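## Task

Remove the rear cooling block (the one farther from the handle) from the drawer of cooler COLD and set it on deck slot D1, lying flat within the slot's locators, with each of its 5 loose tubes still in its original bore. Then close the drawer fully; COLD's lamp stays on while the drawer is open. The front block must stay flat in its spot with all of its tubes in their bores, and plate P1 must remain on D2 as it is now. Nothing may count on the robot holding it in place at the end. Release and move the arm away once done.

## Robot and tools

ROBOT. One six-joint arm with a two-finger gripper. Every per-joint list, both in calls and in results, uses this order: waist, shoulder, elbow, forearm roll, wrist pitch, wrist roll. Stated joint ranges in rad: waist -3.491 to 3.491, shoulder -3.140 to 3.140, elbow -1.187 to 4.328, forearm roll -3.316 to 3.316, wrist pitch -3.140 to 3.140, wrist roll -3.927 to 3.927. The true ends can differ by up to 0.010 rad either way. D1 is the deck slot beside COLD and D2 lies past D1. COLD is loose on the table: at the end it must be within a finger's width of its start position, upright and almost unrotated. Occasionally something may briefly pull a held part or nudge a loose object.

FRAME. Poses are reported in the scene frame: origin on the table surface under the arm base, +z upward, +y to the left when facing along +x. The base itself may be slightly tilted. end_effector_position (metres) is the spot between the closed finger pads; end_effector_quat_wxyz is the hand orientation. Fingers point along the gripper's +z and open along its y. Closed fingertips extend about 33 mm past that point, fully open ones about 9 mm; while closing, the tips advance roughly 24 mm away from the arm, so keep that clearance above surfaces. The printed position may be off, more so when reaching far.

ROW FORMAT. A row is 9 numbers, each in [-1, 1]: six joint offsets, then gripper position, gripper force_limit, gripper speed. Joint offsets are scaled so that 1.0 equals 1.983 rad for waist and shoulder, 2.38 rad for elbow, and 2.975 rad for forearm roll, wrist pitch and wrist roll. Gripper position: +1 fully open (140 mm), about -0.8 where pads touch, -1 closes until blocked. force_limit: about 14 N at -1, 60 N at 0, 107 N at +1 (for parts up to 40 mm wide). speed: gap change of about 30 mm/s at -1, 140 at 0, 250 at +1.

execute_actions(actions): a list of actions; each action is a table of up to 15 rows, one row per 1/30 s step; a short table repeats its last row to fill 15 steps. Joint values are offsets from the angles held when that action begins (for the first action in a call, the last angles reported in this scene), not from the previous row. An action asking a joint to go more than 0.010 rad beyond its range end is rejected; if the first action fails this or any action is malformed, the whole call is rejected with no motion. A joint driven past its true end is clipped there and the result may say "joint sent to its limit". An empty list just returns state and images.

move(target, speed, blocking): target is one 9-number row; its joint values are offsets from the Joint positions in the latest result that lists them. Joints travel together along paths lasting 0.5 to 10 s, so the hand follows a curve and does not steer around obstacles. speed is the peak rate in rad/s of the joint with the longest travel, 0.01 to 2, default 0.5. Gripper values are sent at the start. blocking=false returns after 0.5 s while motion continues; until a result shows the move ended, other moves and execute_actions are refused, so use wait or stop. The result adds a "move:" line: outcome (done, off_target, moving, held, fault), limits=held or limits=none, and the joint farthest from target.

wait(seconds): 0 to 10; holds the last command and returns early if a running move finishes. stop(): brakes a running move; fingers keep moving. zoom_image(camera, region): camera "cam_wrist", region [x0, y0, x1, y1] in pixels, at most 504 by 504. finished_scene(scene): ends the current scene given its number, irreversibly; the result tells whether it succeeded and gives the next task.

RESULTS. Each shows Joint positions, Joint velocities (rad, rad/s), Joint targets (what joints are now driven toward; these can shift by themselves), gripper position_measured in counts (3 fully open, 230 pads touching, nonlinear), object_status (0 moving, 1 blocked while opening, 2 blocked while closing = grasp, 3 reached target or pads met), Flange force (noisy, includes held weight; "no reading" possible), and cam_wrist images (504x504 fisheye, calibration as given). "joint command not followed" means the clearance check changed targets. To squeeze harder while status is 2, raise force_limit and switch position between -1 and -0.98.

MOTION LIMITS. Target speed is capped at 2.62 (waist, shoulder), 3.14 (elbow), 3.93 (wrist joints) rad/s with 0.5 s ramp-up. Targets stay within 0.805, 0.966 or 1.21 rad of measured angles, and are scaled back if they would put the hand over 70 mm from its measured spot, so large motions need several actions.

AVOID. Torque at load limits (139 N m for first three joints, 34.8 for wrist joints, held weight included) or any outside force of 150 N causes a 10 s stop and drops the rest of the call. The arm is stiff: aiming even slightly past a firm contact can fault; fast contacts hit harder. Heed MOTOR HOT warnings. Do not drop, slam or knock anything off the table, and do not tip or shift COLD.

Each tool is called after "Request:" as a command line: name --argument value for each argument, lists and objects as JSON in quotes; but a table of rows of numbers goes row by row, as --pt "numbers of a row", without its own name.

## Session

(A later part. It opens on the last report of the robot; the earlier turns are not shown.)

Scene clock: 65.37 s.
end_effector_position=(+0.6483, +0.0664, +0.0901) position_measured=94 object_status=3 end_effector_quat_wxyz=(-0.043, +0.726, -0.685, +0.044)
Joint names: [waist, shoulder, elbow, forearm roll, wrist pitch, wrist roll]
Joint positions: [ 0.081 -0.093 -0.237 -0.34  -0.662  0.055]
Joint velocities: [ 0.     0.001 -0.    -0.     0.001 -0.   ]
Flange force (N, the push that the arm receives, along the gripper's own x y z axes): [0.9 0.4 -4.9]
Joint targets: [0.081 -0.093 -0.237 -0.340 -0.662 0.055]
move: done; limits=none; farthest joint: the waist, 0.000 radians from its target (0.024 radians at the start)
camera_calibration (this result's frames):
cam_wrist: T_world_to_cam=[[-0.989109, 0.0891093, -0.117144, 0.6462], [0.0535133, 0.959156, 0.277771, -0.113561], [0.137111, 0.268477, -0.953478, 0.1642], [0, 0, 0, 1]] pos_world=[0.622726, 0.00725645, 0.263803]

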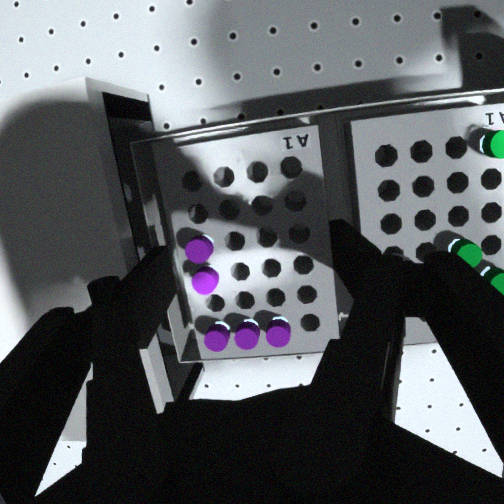

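Descending another 10 mm slowly.

Request:
move --target '[0.0027,0.0104,0.0012,-0.0005,0.0061,0.0004,0.28,0,0]' --speed 0.015

Request:
zoom_image --camera "cam_wrist" --region '[90,100,400,380]'

Scene clock: 67.63 s.
end_effector_position=(+0.6494, +0.0664, +0.0801) position_measured=94 object_status=3 end_effector_quat_wxyz=(-0.042, +0.726, -0.685, +0.044)
Joint names: [waist, shoulder, elbow, forearm roll, wrist pitch, wrist roll]
Joint positions: [ 0.086 -0.072 -0.234 -0.341 -0.644  0.056]
Joint velocities: [ 0.     0.002 -0.001 -0.     0.001 -0.   ]
Flange force (N, the push that the arm receives, along the gripper's own x y z axes): [1.1 3.1 -6.5]
Joint targets: [0.086 -0.072 -0.234 -0.341 -0.644 0.056]
move: done; limits=none; farthest joint: the waist, 0.000 radians from its target (0.005 radians at the start)
camera_calibration (this result's frames):
cam_wrist: T_world_to_cam=[[-0.989156, 0.0890242, -0.116815, 0.646187], [0.0535714, 0.959255, 0.277416, -0.110826], [0.136752, 0.26815, -0.953622, 0.15473], [0, 0, 0, 1]] pos_world=[0.623957, 0.0072932, 0.253784]

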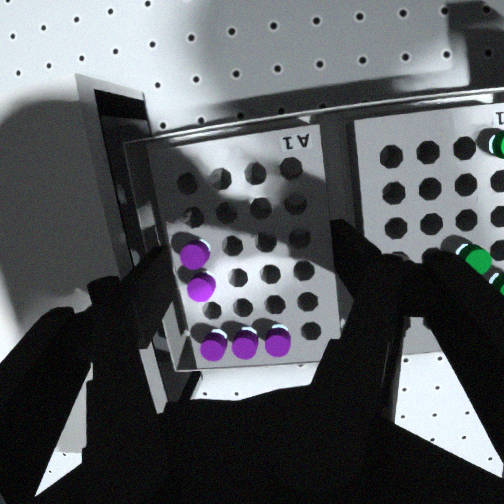

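Region (90, 100, 400, 380) of cam_wrist's 504x504 image, scaled by 1.626, with more detail than that image has; it fills the top 455 rows of this view, and the rest is white.

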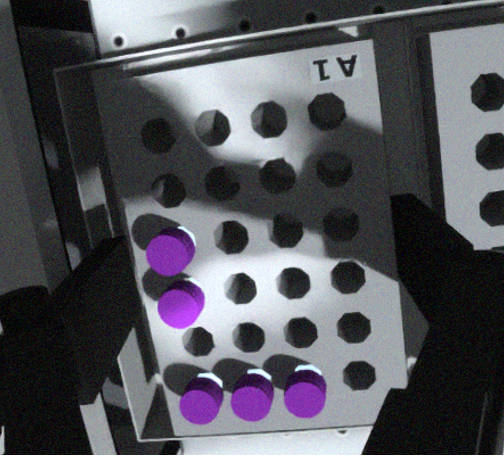

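Request:
move --target '[-0.0003,0.0011,0.0015,0,-0.0005,0,0.28,0,0]' --speed 0.01

Request:
move --target '[0.0013,0.0047,0.0005,-0.0002,0.0028,0.0002,0.28,0,0]' --speed 0.01

Request:
zoom_image --camera "cam_wrist" --region '[90,100,400,380]'

Scene clock: 68.83 s.
end_effector_position=(+0.6506, +0.0665, +0.0800) position_measured=94 object_status=3 end_effector_quat_wxyz=(-0.042, +0.726, -0.685, +0.044)
Joint names: [waist, shoulder, elbow, forearm roll, wrist pitch, wrist roll]
Joint positions: [ 0.086 -0.07  -0.231 -0.341 -0.646  0.056]
Joint velocities: [-0.     0.001 -0.001 -0.001 -0.     0.   ]
Flange force (N, the push that the arm receives, along the gripper's own x y z axes): [1.9 1.4 -4.9]
Joint targets: [0.086 -0.070 -0.231 -0.341 -0.646 0.056]
move: done; limits=none; farthest joint: the elbow, 0.001 radians from its target (0.004 radians at the start)
camera_calibration (this result's frames):
cam_wrist: T_world_to_cam=[[-0.989142, 0.0891578, -0.116833, 0.647329], [0.0536945, 0.959245, 0.277428, -0.111003], [0.136806, 0.268143, -0.953616, 0.154476], [0, 0, 0, 1]] pos_world=[0.625127, 0.00734291, 0.253736]

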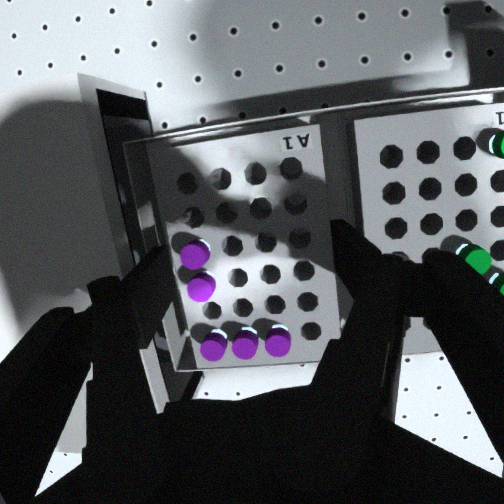

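Scene clock: 70.00 s.
end_effector_position=(+0.6511, +0.0665, +0.0754) position_measured=94 object_status=3 end_effector_quat_wxyz=(-0.042, +0.726, -0.685, +0.044)
Joint names: [waist, shoulder, elbow, forearm roll, wrist pitch, wrist roll]
Joint positions: [ 0.088 -0.061 -0.23  -0.342 -0.637  0.057]
Joint velocities: [ 0.     0.001 -0.001  0.     0.001  0.   ]
Flange force (N, the push that the arm receives, along the gripper's own x y z axes): [0.7 1.7 -7.3]
Joint targets: [0.088 -0.061 -0.230 -0.342 -0.637 0.057]
move: done; limits=none; farthest joint: the waist, 0.000 radians from its target (0.003 radians at the start)
camera_calibration (this result's frames):
cam_wrist: T_world_to_cam=[[-0.989184, 0.0888976, -0.116672, 0.647245], [0.0535132, 0.95931, 0.277238, -0.109656], [0.136571, 0.267996, -0.953691, 0.150189], [0, 0, 0, 1]] pos_world=[0.625601, 0.00740551, 0.24915]

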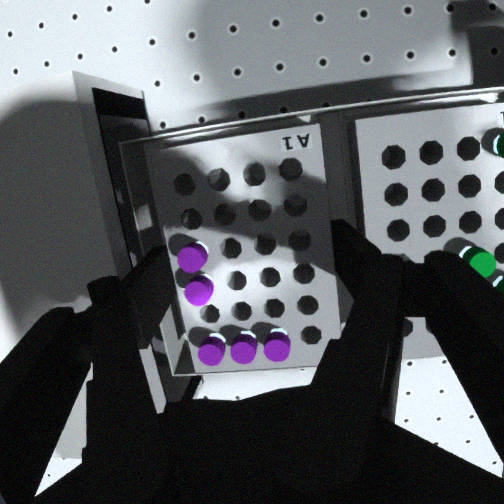

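Region (90, 100, 400, 380) of cam_wrist's 504x504 image, scaled by 1.626, with more detail than that image has; it fills the top 455 rows of this view, and the rest is white.

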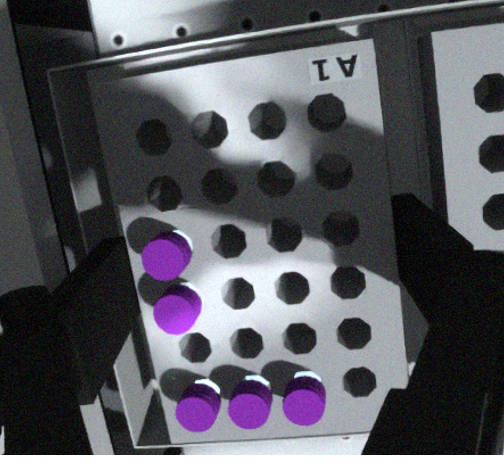

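Request:
move --target '[0,0,0,0,0,0,0.33,-1,-1]'

Request:
move --target '[0.0011,0.004,0,-0.0002,0.0026,0.0002,0.33,-1,-1]' --speed 0.01

Request:
zoom_image --camera "cam_wrist" --region '[90,100,400,380]'

Scene clock: 71.37 s.
end_effector_position=(+0.6511, +0.0665, +0.0754) position_measured=87 object_status=3 end_effector_quat_wxyz=(-0.042, +0.726, -0.685, +0.044)
Joint names: [waist, shoulder, elbow, forearm roll, wrist pitch, wrist roll]
Joint positions: [ 0.088 -0.061 -0.23  -0.342 -0.637  0.057]
Joint velocities: [-0.    -0.001  0.     0.     0.    -0.   ]
Flange force (N, the push that the arm receives, along the gripper's own x y z axes): [-0.1 2.1 -5.3]
Joint targets: [0.088 -0.061 -0.230 -0.342 -0.637 0.057]
move: done; limits=none; farthest joint: the waist, 0.000 radians from its target (0.000 radians at the start)
camera_calibration (this result's frames):
cam_wrist: T_world_to_cam=[[-0.989187, 0.0888929, -0.116646, 0.647244], [0.0535148, 0.959308, 0.277245, -0.109659], [0.136544, 0.268005, -0.953692, 0.150181], [0, 0, 0, 1]] pos_world=[0.625608, 0.00741176, 0.249127]

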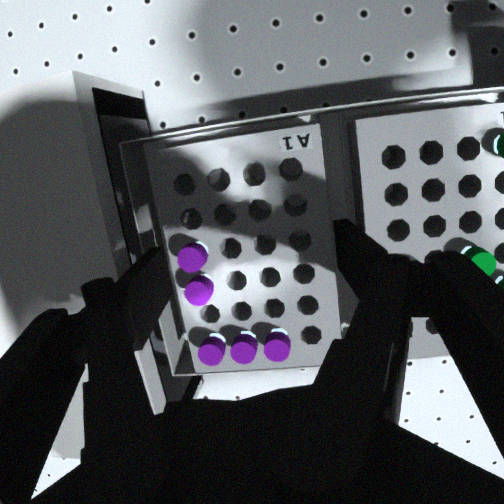

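Scene clock: 72.37 s.
end_effector_position=(+0.6509, +0.0663, +0.0712) position_measured=87 object_status=3 end_effector_quat_wxyz=(-0.042, +0.726, -0.685, +0.044)
Joint names: [waist, shoulder, elbow, forearm roll, wrist pitch, wrist roll]
Joint positions: [ 0.091 -0.053 -0.23  -0.342 -0.63   0.057]
Joint velocities: [ 0.     0.001 -0.     0.     0.001  0.   ]
Flange force (N, the push that the arm receives, along the gripper's own x y z axes): [-1.7 1.1 -5.2]
Joint targets: [0.091 -0.053 -0.230 -0.342 -0.630 0.057]
move: done; limits=none; farthest joint: the waist, 0.000 radians from its target (0.002 radians at the start)
camera_calibration (this result's frames):
cam_wrist: T_world_to_cam=[[-0.98924, 0.0888524, -0.116232, 0.646672], [0.0536444, 0.959414, 0.276853, -0.10836], [0.136113, 0.267639, -0.953857, 0.146579], [0, 0, 0, 1]] pos_world=[0.625575, 0.00727367, 0.244978]

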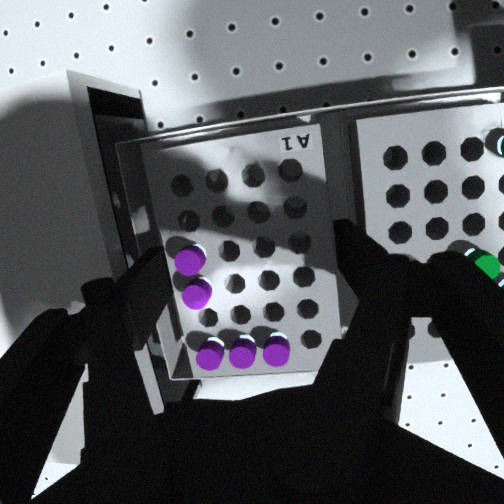

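Region (90, 100, 400, 380) of cam_wrist's 504x504 image, scaled by 1.626, with more detail than that image has; it fills the top 455 rows of this view, and the rest is white.

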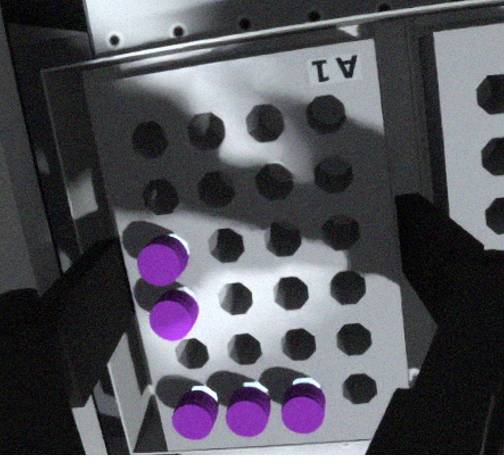

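No contact load; continuing down in small steps.

Request:
move --target '[0.0011,0.0043,0.0003,-0.0002,0.0026,0.0002,0.33,-1,-1]' --speed 0.01

Request:
move --target '[0.0011,0.0041,0.0001,-0.0002,0.0026,0.0002,0.33,-1,-1]' --speed 0.01

Scene clock: 73.83 s.
end_effector_position=(+0.6511, +0.0661, +0.0669) position_measured=87 object_status=3 end_effector_quat_wxyz=(-0.042, +0.726, -0.685, +0.044)
Joint names: [waist, shoulder, elbow, forearm roll, wrist pitch, wrist roll]
Joint positions: [ 0.093 -0.044 -0.229 -0.343 -0.622  0.058]
Joint velocities: [ 0.     0.001  0.003  0.002  0.001 -0.   ]
Flange force (N, the push that the arm receives, along the gripper's own x y z axes): [0.8 2.5 -4.0]
Joint targets: [0.093 -0.044 -0.229 -0.343 -0.622 0.058]
move: done; limits=none; farthest joint: the waist, 0.000 radians from its target (0.003 radians at the start)
camera_calibration (this result's frames):
cam_wrist: T_world_to_cam=[[-0.989282, 0.0887767, -0.115928, 0.64633], [0.0537073, 0.959519, 0.276475, -0.107047], [0.13578, 0.267285, -0.954003, 0.142763], [0, 0, 0, 1]] pos_world=[0.625767, 0.00717594, 0.24072]

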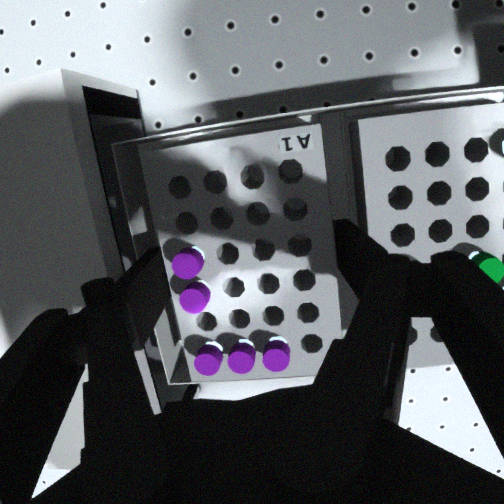

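Scene clock: 74.87 s.
end_effector_position=(+0.6510, +0.0659, +0.0627) position_measured=87 object_status=3 end_effector_quat_wxyz=(-0.041, +0.726, -0.685, +0.044)
Joint names: [waist, shoulder, elbow, forearm roll, wrist pitch, wrist roll]
Joint positions: [ 0.095 -0.036 -0.229 -0.343 -0.614  0.059]
Joint velocities: [ 0.    -0.     0.    -0.001  0.001  0.   ]
Flange force (N, the push that the arm receives, along the gripper's own x y z axes): [1.4 -0.6 -4.3]
Joint targets: [0.095 -0.036 -0.229 -0.343 -0.614 0.059]
move: done; limits=none; farthest joint: the waist, 0.000 radians from its target (0.002 radians at the start)
camera_calibration (this result's frames):
cam_wrist: T_world_to_cam=[[-0.989332, 0.0887047, -0.115557, 0.645785], [0.0537982, 0.959635, 0.276054, -0.105725], [0.13538, 0.266892, -0.95417, 0.1391], [0, 0, 0, 1]] pos_world=[0.625752, 0.00704892, 0.236536]

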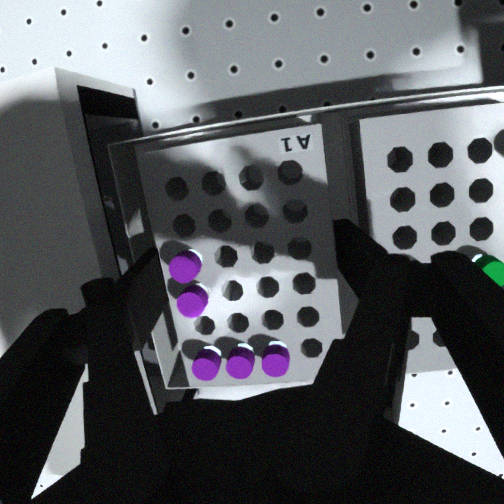

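Request:
move --target '[-0.0039,0.0126,0.0172,0,-0.0194,0,0.29,-1,-1]' --speed 0.02

Scene clock: 78.97 s.
end_effector_position=(+0.6503, +0.0657, +0.0604) position_measured=93 object_status=3 end_effector_quat_wxyz=(-0.028, +0.726, -0.686, +0.030)
Joint names: [waist, shoulder, elbow, forearm roll, wrist pitch, wrist roll]
Joint positions: [ 0.087 -0.011 -0.188 -0.343 -0.672  0.059]
Joint velocities: [ 0.     0.001  0.002  0.    -0.001  0.   ]
Flange force (N, the push that the arm receives, along the gripper's own x y z axes): [3.1 -3.3 -5.2]
Joint targets: [0.087 -0.011 -0.188 -0.343 -0.672 0.059]
move: done; limits=none; farthest joint: the waist, 0.000 radians from its target (0.008 radians at the start)
camera_calibration (this result's frames):
cam_wrist: T_world_to_cam=[[-0.992965, 0.0909167, -0.0758643, 0.644628], [0.0669786, 0.959589, 0.273319, -0.113266], [0.0976478, 0.266315, -0.958927, 0.161901], [0, 0, 0, 1]] pos_world=[0.63187, 0.00696457, 0.235113]

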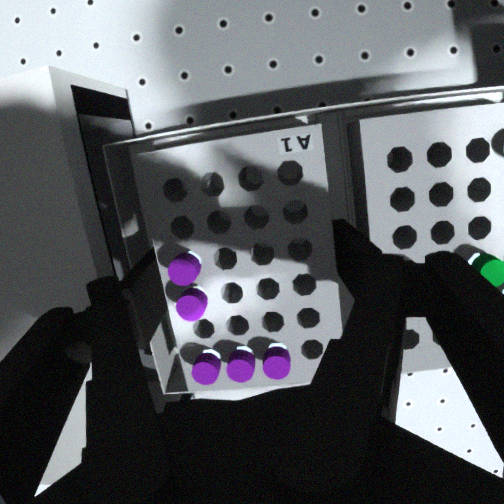

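Request:
move --target '[-0.0041,0.0129,0.0186,0,-0.02,0,0.26,-1,-1]' --speed 0.02

Scene clock: 91.73 s.
end_effector_position=(+0.6494, +0.0658, +0.0605) position_measured=96 object_status=3 end_effector_quat_wxyz=(-0.016, +0.726, -0.687, +0.017)
Joint names: [waist, shoulder, elbow, forearm roll, wrist pitch, wrist roll]
Joint positions: [ 0.08   0.006 -0.154 -0.343 -0.723  0.059]
Joint velocities: [ 0.     0.001 -0.001  0.001 -0.     0.   ]
Flange force (N, the push that the arm receives, along the gripper's own x y z axes): [4.0 11.0 -15.3]
Joint targets: [0.080 0.006 -0.154 -0.343 -0.723 0.059]
FORCE FAULT: contact force on the arm reached its limit, and the arm stopped for 10 seconds. The contact can be on any part of the arm, not only on its tool. That time counts as 20 of the actions that you can send in this scene. The arm's remaining commands of this call were not run. The arm holds still and accepts commands again. Move the arm away from the contact; if what it grips holds it there, let go first. Pushing or pulling that hard again can fault the arm again.
move: fault; limits=none; farthest joint: the elbow, 0.010 radians from its target (0.044 radians at the start)
camera_calibration (this result's frames):
cam_wrist: T_world_to_cam=[[-0.994821, 0.0923275, -0.0425172, 0.642833], [0.0774527, 0.959414, 0.271155, -0.11998], [0.0658267, 0.266458, -0.961596, 0.182834], [0, 0, 0, 1]] pos_world=[0.636761, 0.00704198, 0.235678]

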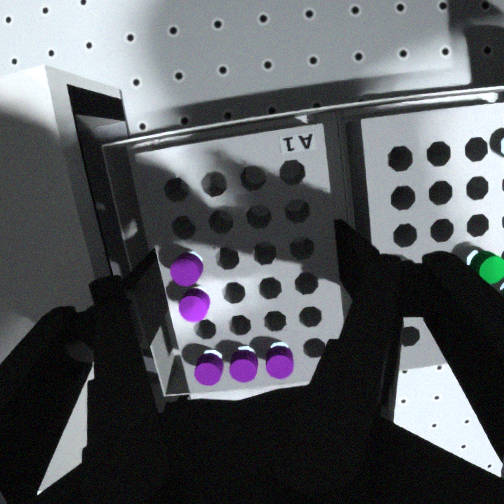

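Request:
move --target '[0.0033,-0.008,-0.0133,0,0.0168,0,0.27,-1,-1]' --speed 0.02

Request:
move --target '[0,0,0,0,0,0,-1,-0.8,-1]'

Scene clock: 94.93 s.
end_effector_position=(+0.6508, +0.0658, +0.0601) position_measured=95 object_status=3 end_effector_quat_wxyz=(-0.027, +0.726, -0.686, +0.029)
Joint names: [waist, shoulder, elbow, forearm roll, wrist pitch, wrist roll]
Joint positions: [ 0.087 -0.01  -0.186 -0.343 -0.673  0.059]
Joint velocities: [ 0.    -0.001 -0.001 -0.     0.001  0.   ]
Flange force (N, the push that the arm receives, along the gripper's own x y z axes): [2.0 0.6 -4.5]
Joint targets: [0.087 -0.010 -0.186 -0.343 -0.673 0.059]
move: done; limits=none; farthest joint: the waist, 0.000 radians from its target (0.006 radians at the start)
camera_calibration (this result's frames):
cam_wrist: T_world_to_cam=[[-0.993006, 0.0909935, -0.0752231, 0.645107], [0.067231, 0.959588, 0.273259, -0.113389], [0.097048, 0.266291, -0.958995, 0.161963], [0, 0, 0, 1]] pos_world=[0.632501, 0.00697747, 0.234833]

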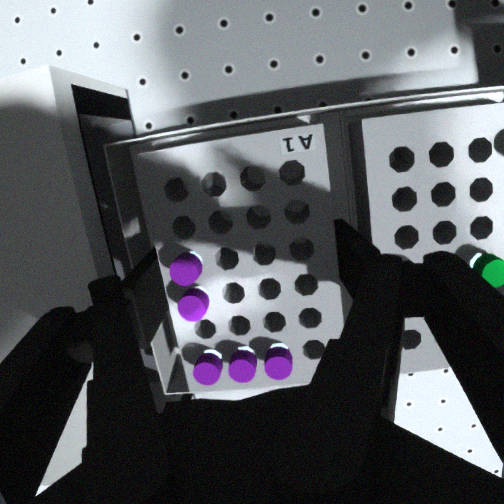

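Scene clock: 95.43 s.
end_effector_position=(+0.6508, +0.0658, +0.0602) position_measured=97 object_status=2 end_effector_quat_wxyz=(-0.027, +0.726, -0.686, +0.029)
Joint names: [waist, shoulder, elbow, forearm roll, wrist pitch, wrist roll]
Joint positions: [ 0.087 -0.01  -0.186 -0.343 -0.673  0.059]
Joint velocities: [ 0.     0.001 -0.001 -0.    -0.    -0.   ]
Flange force (N, the push that the arm receives, along the gripper's own x y z axes): [-0.1 2.0 -14.6]
Joint targets: [0.087 -0.010 -0.186 -0.343 -0.673 0.059]
move: done; limits=none; farthest joint: the waist, 0.000 radians from its target (0.000 radians at the start)
camera_calibration (this result's frames):
cam_wrist: T_world_to_cam=[[-0.993001, 0.090975, -0.0753223, 0.645136], [0.0671839, 0.959584, 0.273285, -0.113391], [0.0971402, 0.266312, -0.95898, 0.161938], [0, 0, 0, 1]] pos_world=[0.632508, 0.00699063, 0.234876]

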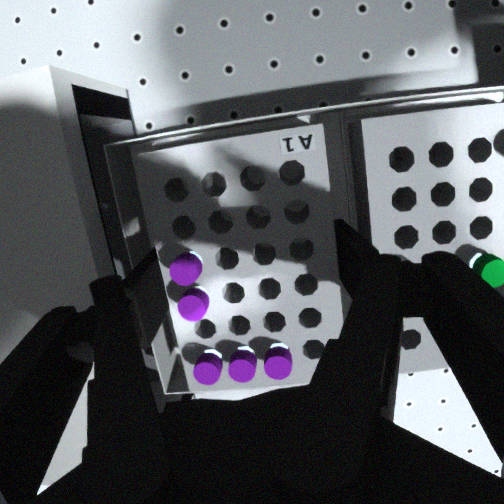

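Request:
move --target '[-0.0011,-0.0042,-0.0002,0.0002,-0.0026,0,-0.98,0.5,-1]' --speed 0.01

Request:
move --target '[-0.0022,-0.0086,-0.0006,0.0004,-0.0052,0,-0.98,0.5,-1]' --speed 0.012

Scene clock: 96.97 s.
end_effector_position=(+0.6508, +0.0660, +0.0645) position_measured=103 object_status=2 end_effector_quat_wxyz=(-0.028, +0.726, -0.686, +0.029)
Joint names: [waist, shoulder, elbow, forearm roll, wrist pitch, wrist roll]
Joint positions: [ 0.085 -0.018 -0.186 -0.343 -0.681  0.059]
Joint velocities: [ 0.    -0.001 -0.001  0.    -0.001  0.   ]
Flange force (N, the push that the arm receives, along the gripper's own x y z axes): [1.8 2.0 0.7]
Joint targets: [0.085 -0.018 -0.186 -0.343 -0.681 0.059]
move: done; limits=none; farthest joint: the waist, 0.000 radians from its target (0.002 radians at the start)
camera_calibration (this result's frames):
cam_wrist: T_world_to_cam=[[-0.993025, 0.0904206, -0.0756708, 0.64553], [0.0665233, 0.959542, 0.273594, -0.114353], [0.0973478, 0.266651, -0.958864, 0.165914], [0, 0, 0, 1]] pos_world=[0.632483, 0.00711584, 0.239223]

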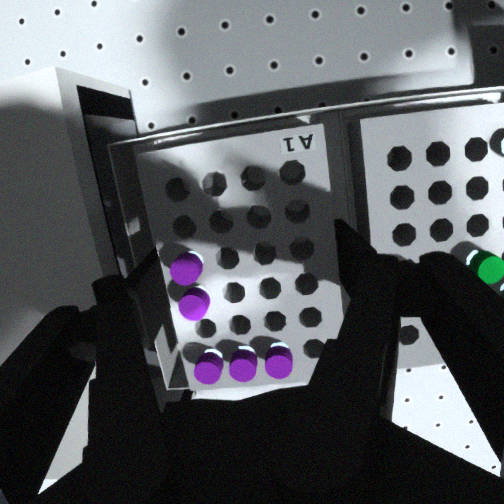

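Scene clock: 98.60 s.
end_effector_position=(+0.6505, +0.0663, +0.0734) position_measured=103 object_status=2 end_effector_quat_wxyz=(-0.028, +0.727, -0.686, +0.029)
Joint names: [waist, shoulder, elbow, forearm roll, wrist pitch, wrist roll]
Joint positions: [ 0.08  -0.035 -0.188 -0.342 -0.696  0.059]
Joint velocities: [ 0.    -0.001 -0.001  0.    -0.001  0.   ]
Flange force (N, the push that the arm receives, along the gripper's own x y z axes): [0.0 2.2 4.0]
Joint targets: [0.080 -0.035 -0.188 -0.342 -0.696 0.059]
move: done; limits=none; farthest joint: the waist, 0.000 radians from its target (0.004 radians at the start)
camera_calibration (this result's frames):
cam_wrist: T_world_to_cam=[[-0.993078, 0.0892922, -0.0763114, 0.646049], [0.0652066, 0.959481, 0.274126, -0.116247], [0.0976967, 0.267253, -0.958661, 0.174038], [0, 0, 0, 1]] pos_world=[0.632154, 0.00733749, 0.24801]

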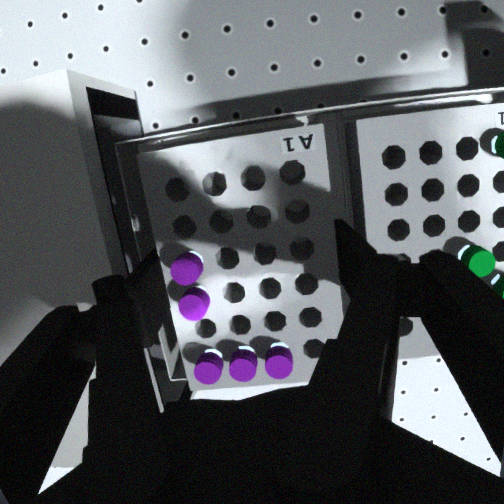

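Request:
move --target '[-0.0088,-0.0344,-0.0024,0.0016,-0.0208,0,-0.98,0.5,-1]' --speed 0.035

Request:
move --target '[-0.012,-0.043,-0.003,0.002,-0.028,0,-0.98,0.5,-1]' --speed 0.07

Scene clock: 101.37 s.
end_effector_position=(+0.6479, +0.0674, +0.1086) position_measured=103 object_status=2 end_effector_quat_wxyz=(-0.030, +0.729, -0.684, +0.030)
Joint names: [waist, shoulder, elbow, forearm roll, wrist pitch, wrist roll]
Joint positions: [ 0.063 -0.103 -0.193 -0.337 -0.758  0.059]
Joint velocities: [ 0.    -0.001 -0.    -0.001 -0.001  0.   ]
Flange force (N, the push that the arm receives, along the gripper's own x y z axes): [1.6 -0.3 5.1]
Joint targets: [0.063 -0.103 -0.193 -0.337 -0.758 0.059]
move: done; limits=none; farthest joint: the waist, 0.001 radians from its target (0.018 radians at the start)
camera_calibration (this result's frames):
cam_wrist: T_world_to_cam=[[-0.993297, 0.0843722, -0.0790121, 0.646826], [0.0595905, 0.959474, 0.275424, -0.123335], [0.0990482, 0.26887, -0.95807, 0.206727], [0, 0, 0, 1]] pos_world=[0.629364, 0.00818012, 0.283135]

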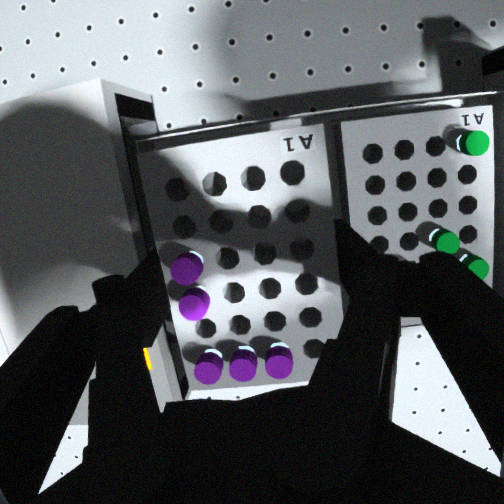

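Scene clock: 102.90 s.
end_effector_position=(+0.6394, +0.0674, +0.1522) position_measured=103 object_status=2 end_effector_quat_wxyz=(-0.028, +0.730, -0.682, +0.030)
Joint names: [waist, shoulder, elbow, forearm roll, wrist pitch, wrist roll]
Joint positions: [ 0.039 -0.188 -0.2   -0.331 -0.841  0.059]
Joint velocities: [-0.     0.     0.001  0.    -0.001  0.   ]
Flange force (N, the push that the arm receives, along the gripper's own x y z axes): [1.9 1.3 4.7]
Joint targets: [0.039 -0.188 -0.200 -0.331 -0.841 0.059]
move: done; limits=none; farthest joint: the waist, 0.000 radians from its target (0.024 radians at the start)
camera_calibration (this result's frames):
cam_wrist: T_world_to_cam=[[-0.993872, 0.0788518, -0.0774696, 0.642346], [0.0548474, 0.960242, 0.273728, -0.131531], [0.0959735, 0.267801, -0.958682, 0.251527], [0, 0, 0, 1]] pos_world=[0.621484, 0.00829255, 0.3269]

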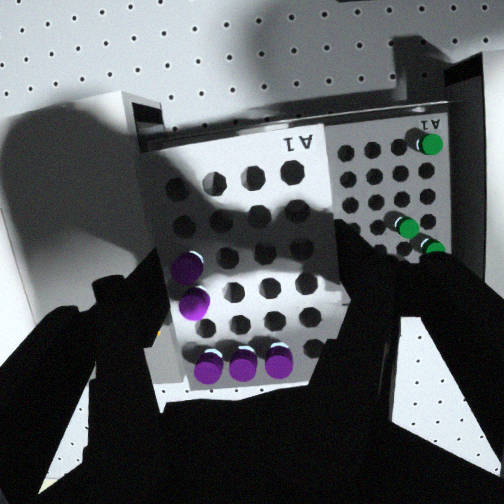

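Request:
move --target '[-0.015,-0.05,0,0,-0.037,0,-0.98,0.5,-1]' --speed 0.1

Request:
move --target '[-0.2624,0.0906,-0.0631,-0.1044,0.0013,-0.3086,-0.98,0.5,-1]' --speed 0.25

Request:
move --target '[0.0252,0.0504,0,0,0.037,0,-0.98,0.5,-1]' --speed 0.08

Request:
zoom_image --camera "cam_wrist" --region '[90,40,390,260]'

Scene clock: 107.03 s.
end_effector_position=(+0.6247, +0.0696, +0.2039) position_measured=103 object_status=2 end_effector_quat_wxyz=(-0.027, +0.732, -0.680, +0.027)
Joint names: [waist, shoulder, elbow, forearm roll, wrist pitch, wrist roll]
Joint positions: [ 0.01  -0.287 -0.2   -0.331 -0.951  0.059]
Joint velocities: [-0.    -0.001  0.    -0.001 -0.001  0.   ]
Flange force (N, the push that the arm receives, along the gripper's own x y z axes): [0.1 1.3 5.9]
Joint targets: [0.010 -0.287 -0.200 -0.331 -0.951 0.059]
move: done; limits=none; farthest joint: the waist, 0.000 radians from its target (0.030 radians at the start)
camera_calibration (this result's frames):
cam_wrist: T_world_to_cam=[[-0.994675, 0.0749618, -0.070721, 0.630932], [0.0528333, 0.960108, 0.274593, -0.145897], [0.0884838, 0.269394, -0.958956, 0.306461], [0, 0, 0, 1]] pos_world=[0.608164, 0.0102227, 0.378565]

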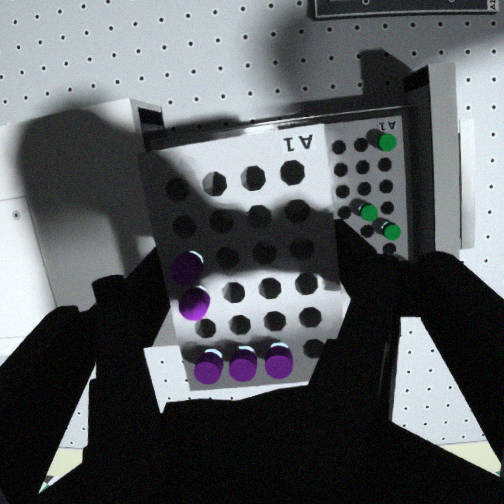

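Scene clock: 111.13 s.
end_effector_position=(+0.4915, -0.1400, +0.1567) position_measured=103 object_status=2 end_effector_quat_wxyz=(+0.007, -0.012, +0.999, -0.030)
Joint names: [waist, shoulder, elbow, forearm roll, wrist pitch, wrist roll]
Joint positions: [-0.511 -0.108 -0.351 -0.642 -0.947 -0.859]
Joint velocities: [-0.001  0.001 -0.001 -0.001 -0.    -0.001]
Flange force (N, the push that the arm receives, along the gripper's own x y z axes): [2.7 0.1 3.8]
Joint targets: [-0.511 -0.108 -0.351 -0.642 -0.947 -0.860]
move: done; limits=none; farthest joint: the waist, 0.000 radians from its target (0.520 radians at the start)
camera_calibration (this result's frames):
cam_wrist: T_world_to_cam=[[0.12321, 0.990986, -0.0525906, 0.086766], [0.951976, -0.10306, 0.288305, -0.517662], [0.280286, -0.0855871, -0.956093, 0.185091], [0, 0, 0, 1]] pos_world=[0.430233, -0.123493, 0.330772]

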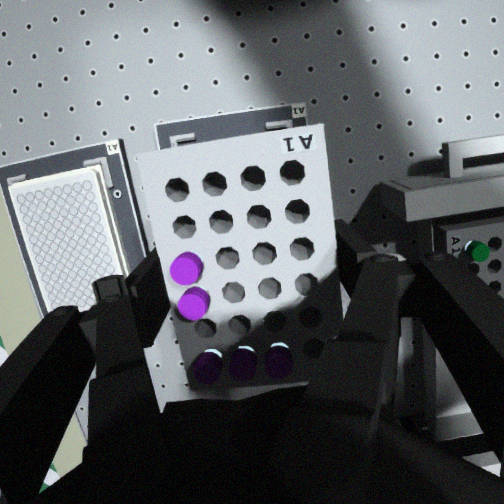

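Scene clock: 112.83 s.
end_effector_position=(+0.4911, -0.1563, +0.1098) position_measured=103 object_status=2 end_effector_quat_wxyz=(-0.000, -0.008, +0.999, -0.040)
Joint names: [waist, shoulder, elbow, forearm roll, wrist pitch, wrist roll]
Joint positions: [-0.461 -0.008 -0.351 -0.642 -0.837 -0.859]
Joint velocities: [ 0.001  0.001 -0.001 -0.001  0.001 -0.   ]
Flange force (N, the push that the arm receives, along the gripper's own x y z axes): [0.9 -0.2 4.3]
Joint targets: [-0.461 -0.008 -0.351 -0.642 -0.837 -0.859]
move: done; limits=none; farthest joint: the waist, 0.000 radians from its target (0.050 radians at the start)
camera_calibration (this result's frames):
cam_wrist: T_world_to_cam=[[0.131014, 0.988616, -0.0739908, 0.0986311], [0.95504, -0.105837, 0.276944, -0.506041], [0.26596, -0.106948, -0.958033, 0.142876], [0, 0, 0, 1]] pos_world=[0.432368, -0.135786, 0.284322]

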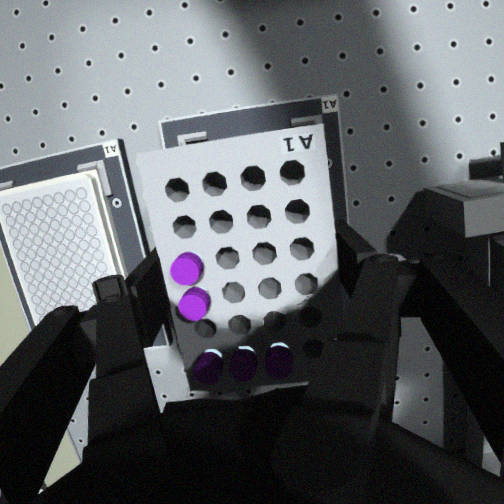

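Region (90, 40, 390, 260) of cam_wrist's 504x504 image, scaled by 1.680, with more detail than that image has; it fills the top 370 rows of this view, and the rest is white.

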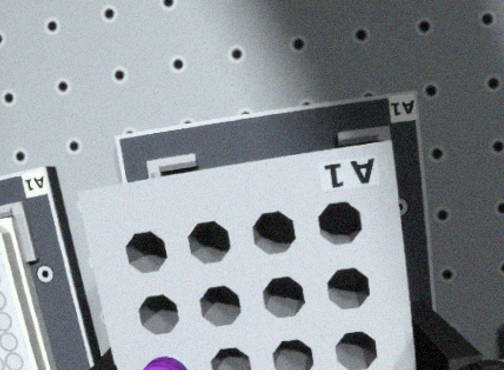

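Request:
move --target '[0.0231,0.031,-0.0051,-0.0094,0.0284,0.0006,-0.98,0.5,-1]' --speed 0.04

Request:
zoom_image --camera "cam_wrist" --region '[90,40,390,260]'

Scene clock: 116.93 s.
end_effector_position=(+0.4873, -0.1548, +0.0720) position_measured=103 object_status=2 end_effector_quat_wxyz=(+0.000, -0.001, +0.999, -0.040)
Joint names: [waist, shoulder, elbow, forearm roll, wrist pitch, wrist roll]
Joint positions: [-0.415  0.054 -0.363 -0.669 -0.753 -0.858]
Joint velocities: [ 0.     0.001 -0.001 -0.     0.001  0.   ]
Flange force (N, the push that the arm receives, along the gripper's own x y z axes): [0.3 -0.3 5.4]
Joint targets: [-0.415 0.054 -0.363 -0.669 -0.753 -0.858]
move: done; limits=none; farthest joint: the waist, 0.000 radians from its target (0.046 radians at the start)
camera_calibration (this result's frames):
cam_wrist: T_world_to_cam=[[0.144699, 0.986712, -0.0739068, 0.0879194], [0.953138, -0.118939, 0.278176, -0.492995], [0.265689, -0.110695, -0.957683, 0.107335], [0, 0, 0, 1]] pos_world=[0.428652, -0.133506, 0.24643]

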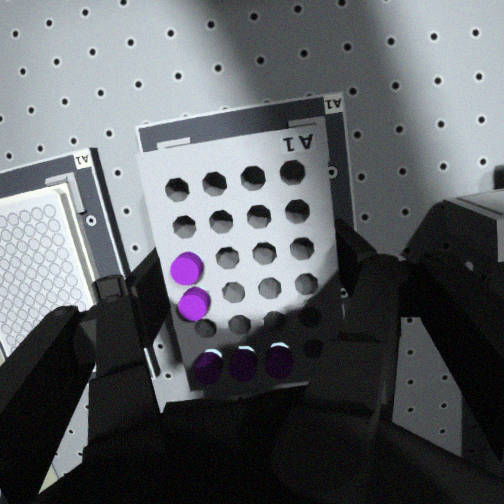

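Region (90, 40, 390, 260) of cam_wrist's 504x504 image, scaled by 1.680, with more detail than that image has; it fills the top 370 rows of this view, and the rest is white.

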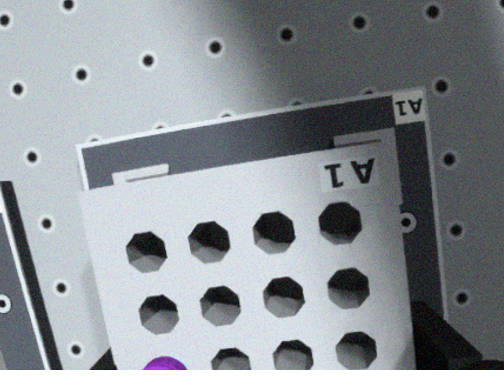

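Request:
move --target '[0.0045,0.0021,-0.0028,-0.0013,0.0046,0,-0.98,0.5,-1]' --speed 0.015

Request:
move --target '[0.002,0.0029,-0.0001,-0.0009,0.0024,0.0002,-0.98,0.5,-1]' --speed 0.01

Request:
zoom_image --camera "cam_wrist" --region '[90,40,390,260]'

Scene clock: 120.17 s.
end_effector_position=(+0.4853, -0.1530, +0.0670) position_measured=103 object_status=2 end_effector_quat_wxyz=(+0.000, -0.001, +0.999, -0.040)
Joint names: [waist, shoulder, elbow, forearm roll, wrist pitch, wrist roll]
Joint positions: [-0.406  0.058 -0.369 -0.673 -0.739 -0.858]
Joint velocities: [ 0.001  0.    -0.001  0.     0.001 -0.   ]
Flange force (N, the push that the arm receives, along the gripper's own x y z axes): [1.7 -0.8 2.3]
Joint targets: [-0.406 0.058 -0.369 -0.673 -0.739 -0.858]
move: done; limits=none; farthest joint: the waist, 0.000 radians from its target (0.009 radians at the start)
camera_calibration (this result's frames):
cam_wrist: T_world_to_cam=[[0.145092, 0.986641, -0.074079, 0.0859005], [0.953073, -0.119263, 0.278259, -0.489521], [0.265707, -0.110976, -0.957645, 0.103217], [0, 0, 0, 1]] pos_world=[0.42666, -0.13168, 0.241423]

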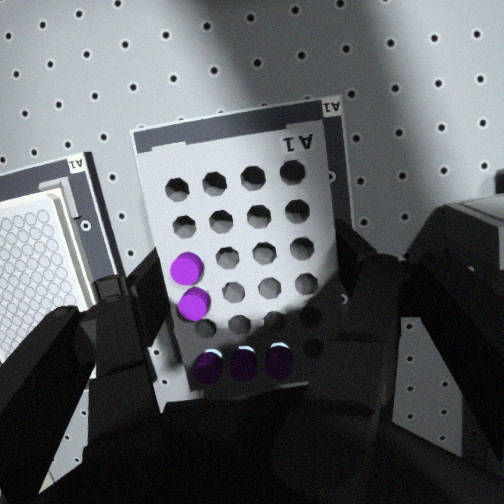

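Scene clock: 121.10 s.
end_effector_position=(+0.4852, -0.1529, +0.0638) position_measured=103 object_status=2 end_effector_quat_wxyz=(+0.000, -0.001, +0.999, -0.040)
Joint names: [waist, shoulder, elbow, forearm roll, wrist pitch, wrist roll]
Joint positions: [-0.402  0.063 -0.369 -0.676 -0.732 -0.857]
Joint velocities: [ 0.     0.001 -0.001 -0.001  0.001 -0.   ]
Flange force (N, the push that the arm receives, along the gripper's own x y z axes): [-9.2 -1.7 -19.6]
Joint targets: [-0.402 0.063 -0.370 -0.676 -0.732 -0.857]
move: done; limits=none; farthest joint: the waist, 0.000 radians from its target (0.004 radians at the start)
camera_calibration (this result's frames):
cam_wrist: T_world_to_cam=[[0.145753, 0.98653, -0.0742587, 0.0852215], [0.952887, -0.119807, 0.278662, -0.488611], [0.266011, -0.111376, -0.957514, 0.100008], [0, 0, 0, 1]] pos_world=[0.426566, -0.131474, 0.238245]

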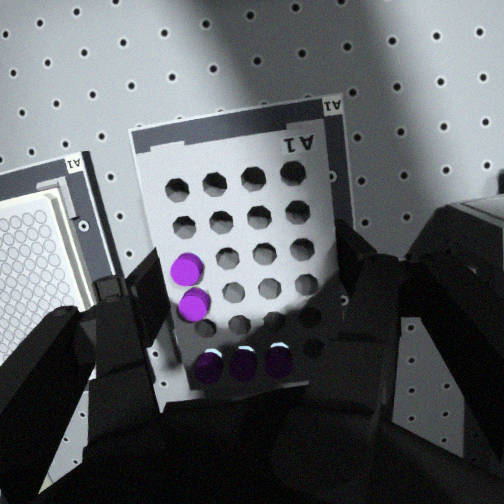

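Region (90, 40, 390, 260) of cam_wrist's 504x504 image, scaled by 1.680, with more detail than that image has; it fills the top 370 rows of this view, and the rest is white.

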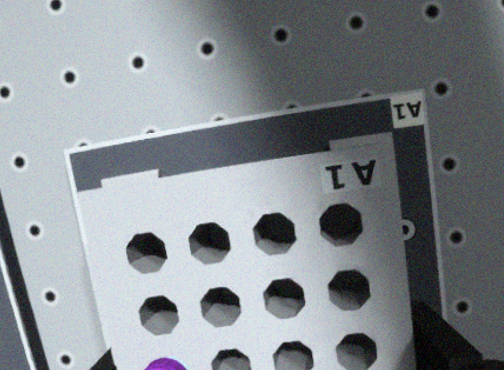

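Request:
move --target '[0.0002,0.001,0.0018,0,-0.0005,0,-0.98,0.5,-1]' --speed 0.01

Scene clock: 122.40 s.
end_effector_position=(+0.4871, -0.1528, +0.0637) position_measured=103 object_status=2 end_effector_quat_wxyz=(+0.001, -0.001, +0.999, -0.040)
Joint names: [waist, shoulder, elbow, forearm roll, wrist pitch, wrist roll]
Joint positions: [-0.402  0.065 -0.365 -0.676 -0.734 -0.857]
Joint velocities: [-0.     0.001  0.002  0.    -0.     0.   ]
Flange force (N, the push that the arm receives, along the gripper's own x y z axes): [6.7 -14.9 -6.7]
Joint targets: [-0.402 0.065 -0.365 -0.676 -0.734 -0.857]
move: done; limits=none; farthest joint: the elbow, 0.001 radians from its target (0.005 radians at the start)
camera_calibration (this result's frames):
cam_wrist: T_world_to_cam=[[0.14457, 0.986777, -0.0732863, 0.085353], [0.952839, -0.11886, 0.279233, -0.490206], [0.266829, -0.110199, -0.957423, 0.0991574], [0, 0, 0, 1]] pos_world=[0.428289, -0.131563, 0.238072]

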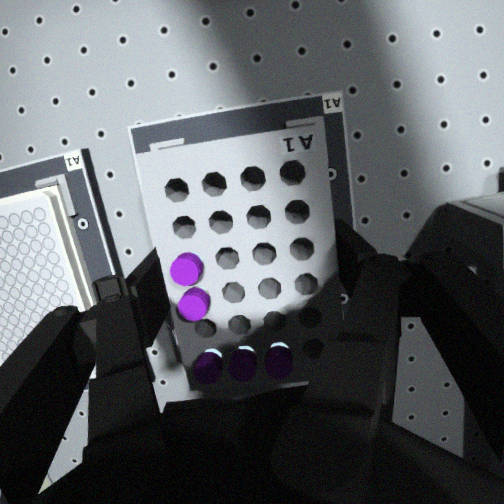

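Request:
move --target '[-0.001,-0.0002,-0.0007,0,0.0002,0,-0.98,0.5,-1]' --speed 0.01

Request:
move --target '[0.0009,0.0014,0,-0.0004,0.0012,0.0001,-0.98,0.5,-1]' --speed 0.01

Scene clock: 124.03 s.
end_effector_position=(+0.4861, -0.1538, +0.0640) position_measured=103 object_status=2 end_effector_quat_wxyz=(+0.001, -0.000, +0.999, -0.040)
Joint names: [waist, shoulder, elbow, forearm roll, wrist pitch, wrist roll]
Joint positions: [-0.404  0.065 -0.367 -0.676 -0.733 -0.857]
Joint velocities: [ 0.    -0.001 -0.    -0.     0.    -0.   ]
Flange force (N, the push that the arm receives, along the gripper's own x y z axes): [-2.8 -0.3 1.4]
Joint targets: [-0.404 0.065 -0.367 -0.676 -0.733 -0.857]
move: done; limits=none; farthest joint: the waist, 0.000 radians from its target (0.002 radians at the start)
camera_calibration (this result's frames):
cam_wrist: T_world_to_cam=[[0.146606, 0.986381, -0.0745586, 0.0855271], [0.952597, -0.120467, 0.279369, -0.489629], [0.266583, -0.111981, -0.957285, 0.0994801], [0, 0, 0, 1]] pos_world=[0.42736, -0.132207, 0.238395]

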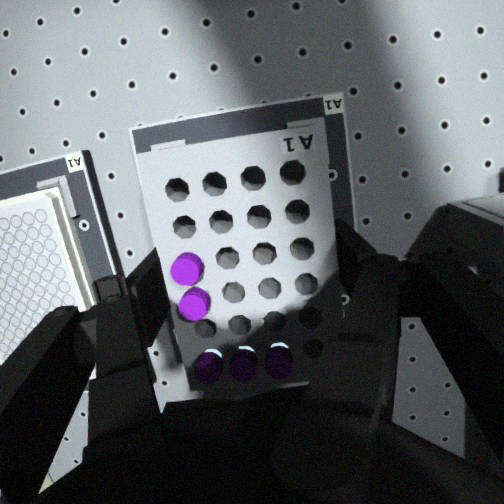

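Scene clock: 124.73 s.
end_effector_position=(+0.4862, -0.1538, +0.0626) position_measured=103 object_status=2 end_effector_quat_wxyz=(+0.001, -0.000, +0.999, -0.040)
Joint names: [waist, shoulder, elbow, forearm roll, wrist pitch, wrist roll]
Joint positions: [-0.402  0.068 -0.367 -0.677 -0.73  -0.857]
Joint velocities: [ 0.     0.002 -0.    -0.001  0.     0.   ]
Flange force (N, the push that the arm receives, along the gripper's own x y z axes): [-14.8 -5.1 -18.6]
Joint targets: [-0.402 0.068 -0.367 -0.677 -0.729 -0.857]
move: done; limits=none; farthest joint: the waist, 0.000 radians from its target (0.002 radians at the start)
camera_calibration (this result's frames):
cam_wrist: T_world_to_cam=[[0.146855, 0.986321, -0.0748581, 0.0853533], [0.952466, -0.120581, 0.279767, -0.48929], [0.266914, -0.112385, -0.957145, 0.0978378], [0, 0, 0, 1]] pos_world=[0.427383, -0.132189, 0.236921]

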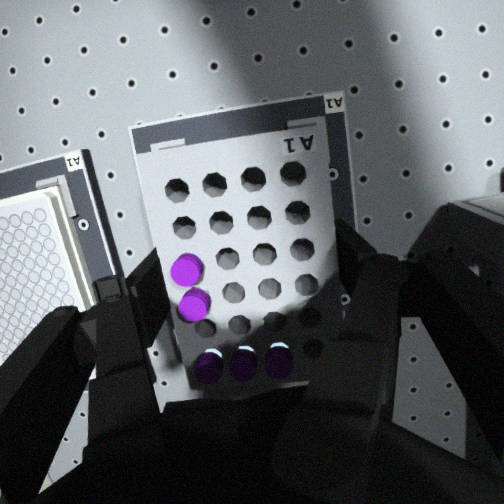

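A small +x correction with a slight −y shift, then another step down.

Request:
move --target '[-0.0002,0.0005,0.0008,0,-0.0002,0,-0.98,0.5,-1]' --speed 0.01

Request:
move --target '[0.0006,0.001,0,-0.0003,0.0008,0,-0.98,0.5,-1]' --speed 0.01

Scene clock: 125.97 s.
end_effector_position=(+0.4868, -0.1541, +0.0625) position_measured=103 object_status=2 end_effector_quat_wxyz=(+0.001, -0.000, +0.999, -0.040)
Joint names: [waist, shoulder, elbow, forearm roll, wrist pitch, wrist roll]
Joint positions: [-0.403  0.069 -0.365 -0.677 -0.73  -0.857]
Joint velocities: [-0.     0.001  0.    -0.001 -0.     0.   ]
Flange force (N, the push that the arm receives, along the gripper's own x y z axes): [0.0 -0.9 2.1]
Joint targets: [-0.403 0.069 -0.365 -0.677 -0.730 -0.857]
move: done; limits=none; farthest joint: the waist, 0.000 radians from its target (0.000 radians at the start)
camera_calibration (this result's frames):
cam_wrist: T_world_to_cam=[[0.147071, 0.986307, -0.0746249, 0.0853628], [0.952392, -0.120835, 0.279908, -0.489866], [0.267058, -0.112238, -0.957122, 0.0975073], [0, 0, 0, 1]] pos_world=[0.42795, -0.132443, 0.236814]

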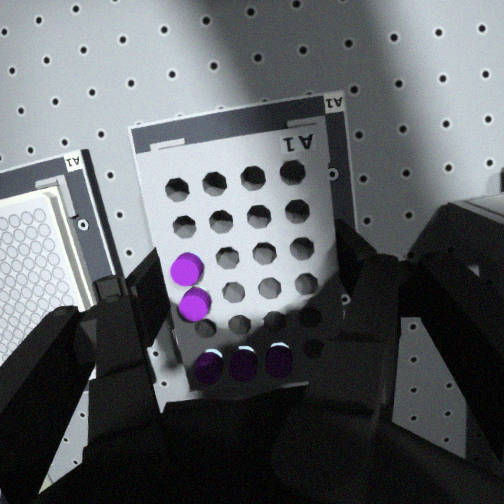

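Scene clock: 126.67 s.
end_effector_position=(+0.4868, -0.1541, +0.0615) position_measured=103 object_status=2 end_effector_quat_wxyz=(+0.001, +0.000, +0.999, -0.040)
Joint names: [waist, shoulder, elbow, forearm roll, wrist pitch, wrist roll]
Joint positions: [-0.401  0.071 -0.365 -0.678 -0.728 -0.857]
Joint velocities: [-0.     0.001 -0.     0.     0.    -0.   ]
Flange force (N, the push that the arm receives, along the gripper's own x y z axes): [1.5 1.6 3.1]
Joint targets: [-0.401 0.071 -0.365 -0.678 -0.728 -0.857]
move: done; limits=none; farthest joint: the waist, 0.000 radians from its target (0.001 radians at the start)
camera_calibration (this result's frames):
cam_wrist: T_world_to_cam=[[0.147612, 0.986218, -0.0747357, 0.0850416], [0.952285, -0.12131, 0.280067, -0.489581], [0.267141, -0.112511, -0.957067, 0.0964215], [0, 0, 0, 1]] pos_world=[0.427909, -0.132412, 0.235753]

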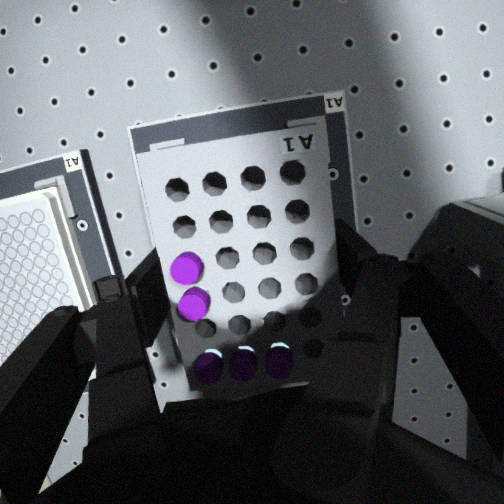

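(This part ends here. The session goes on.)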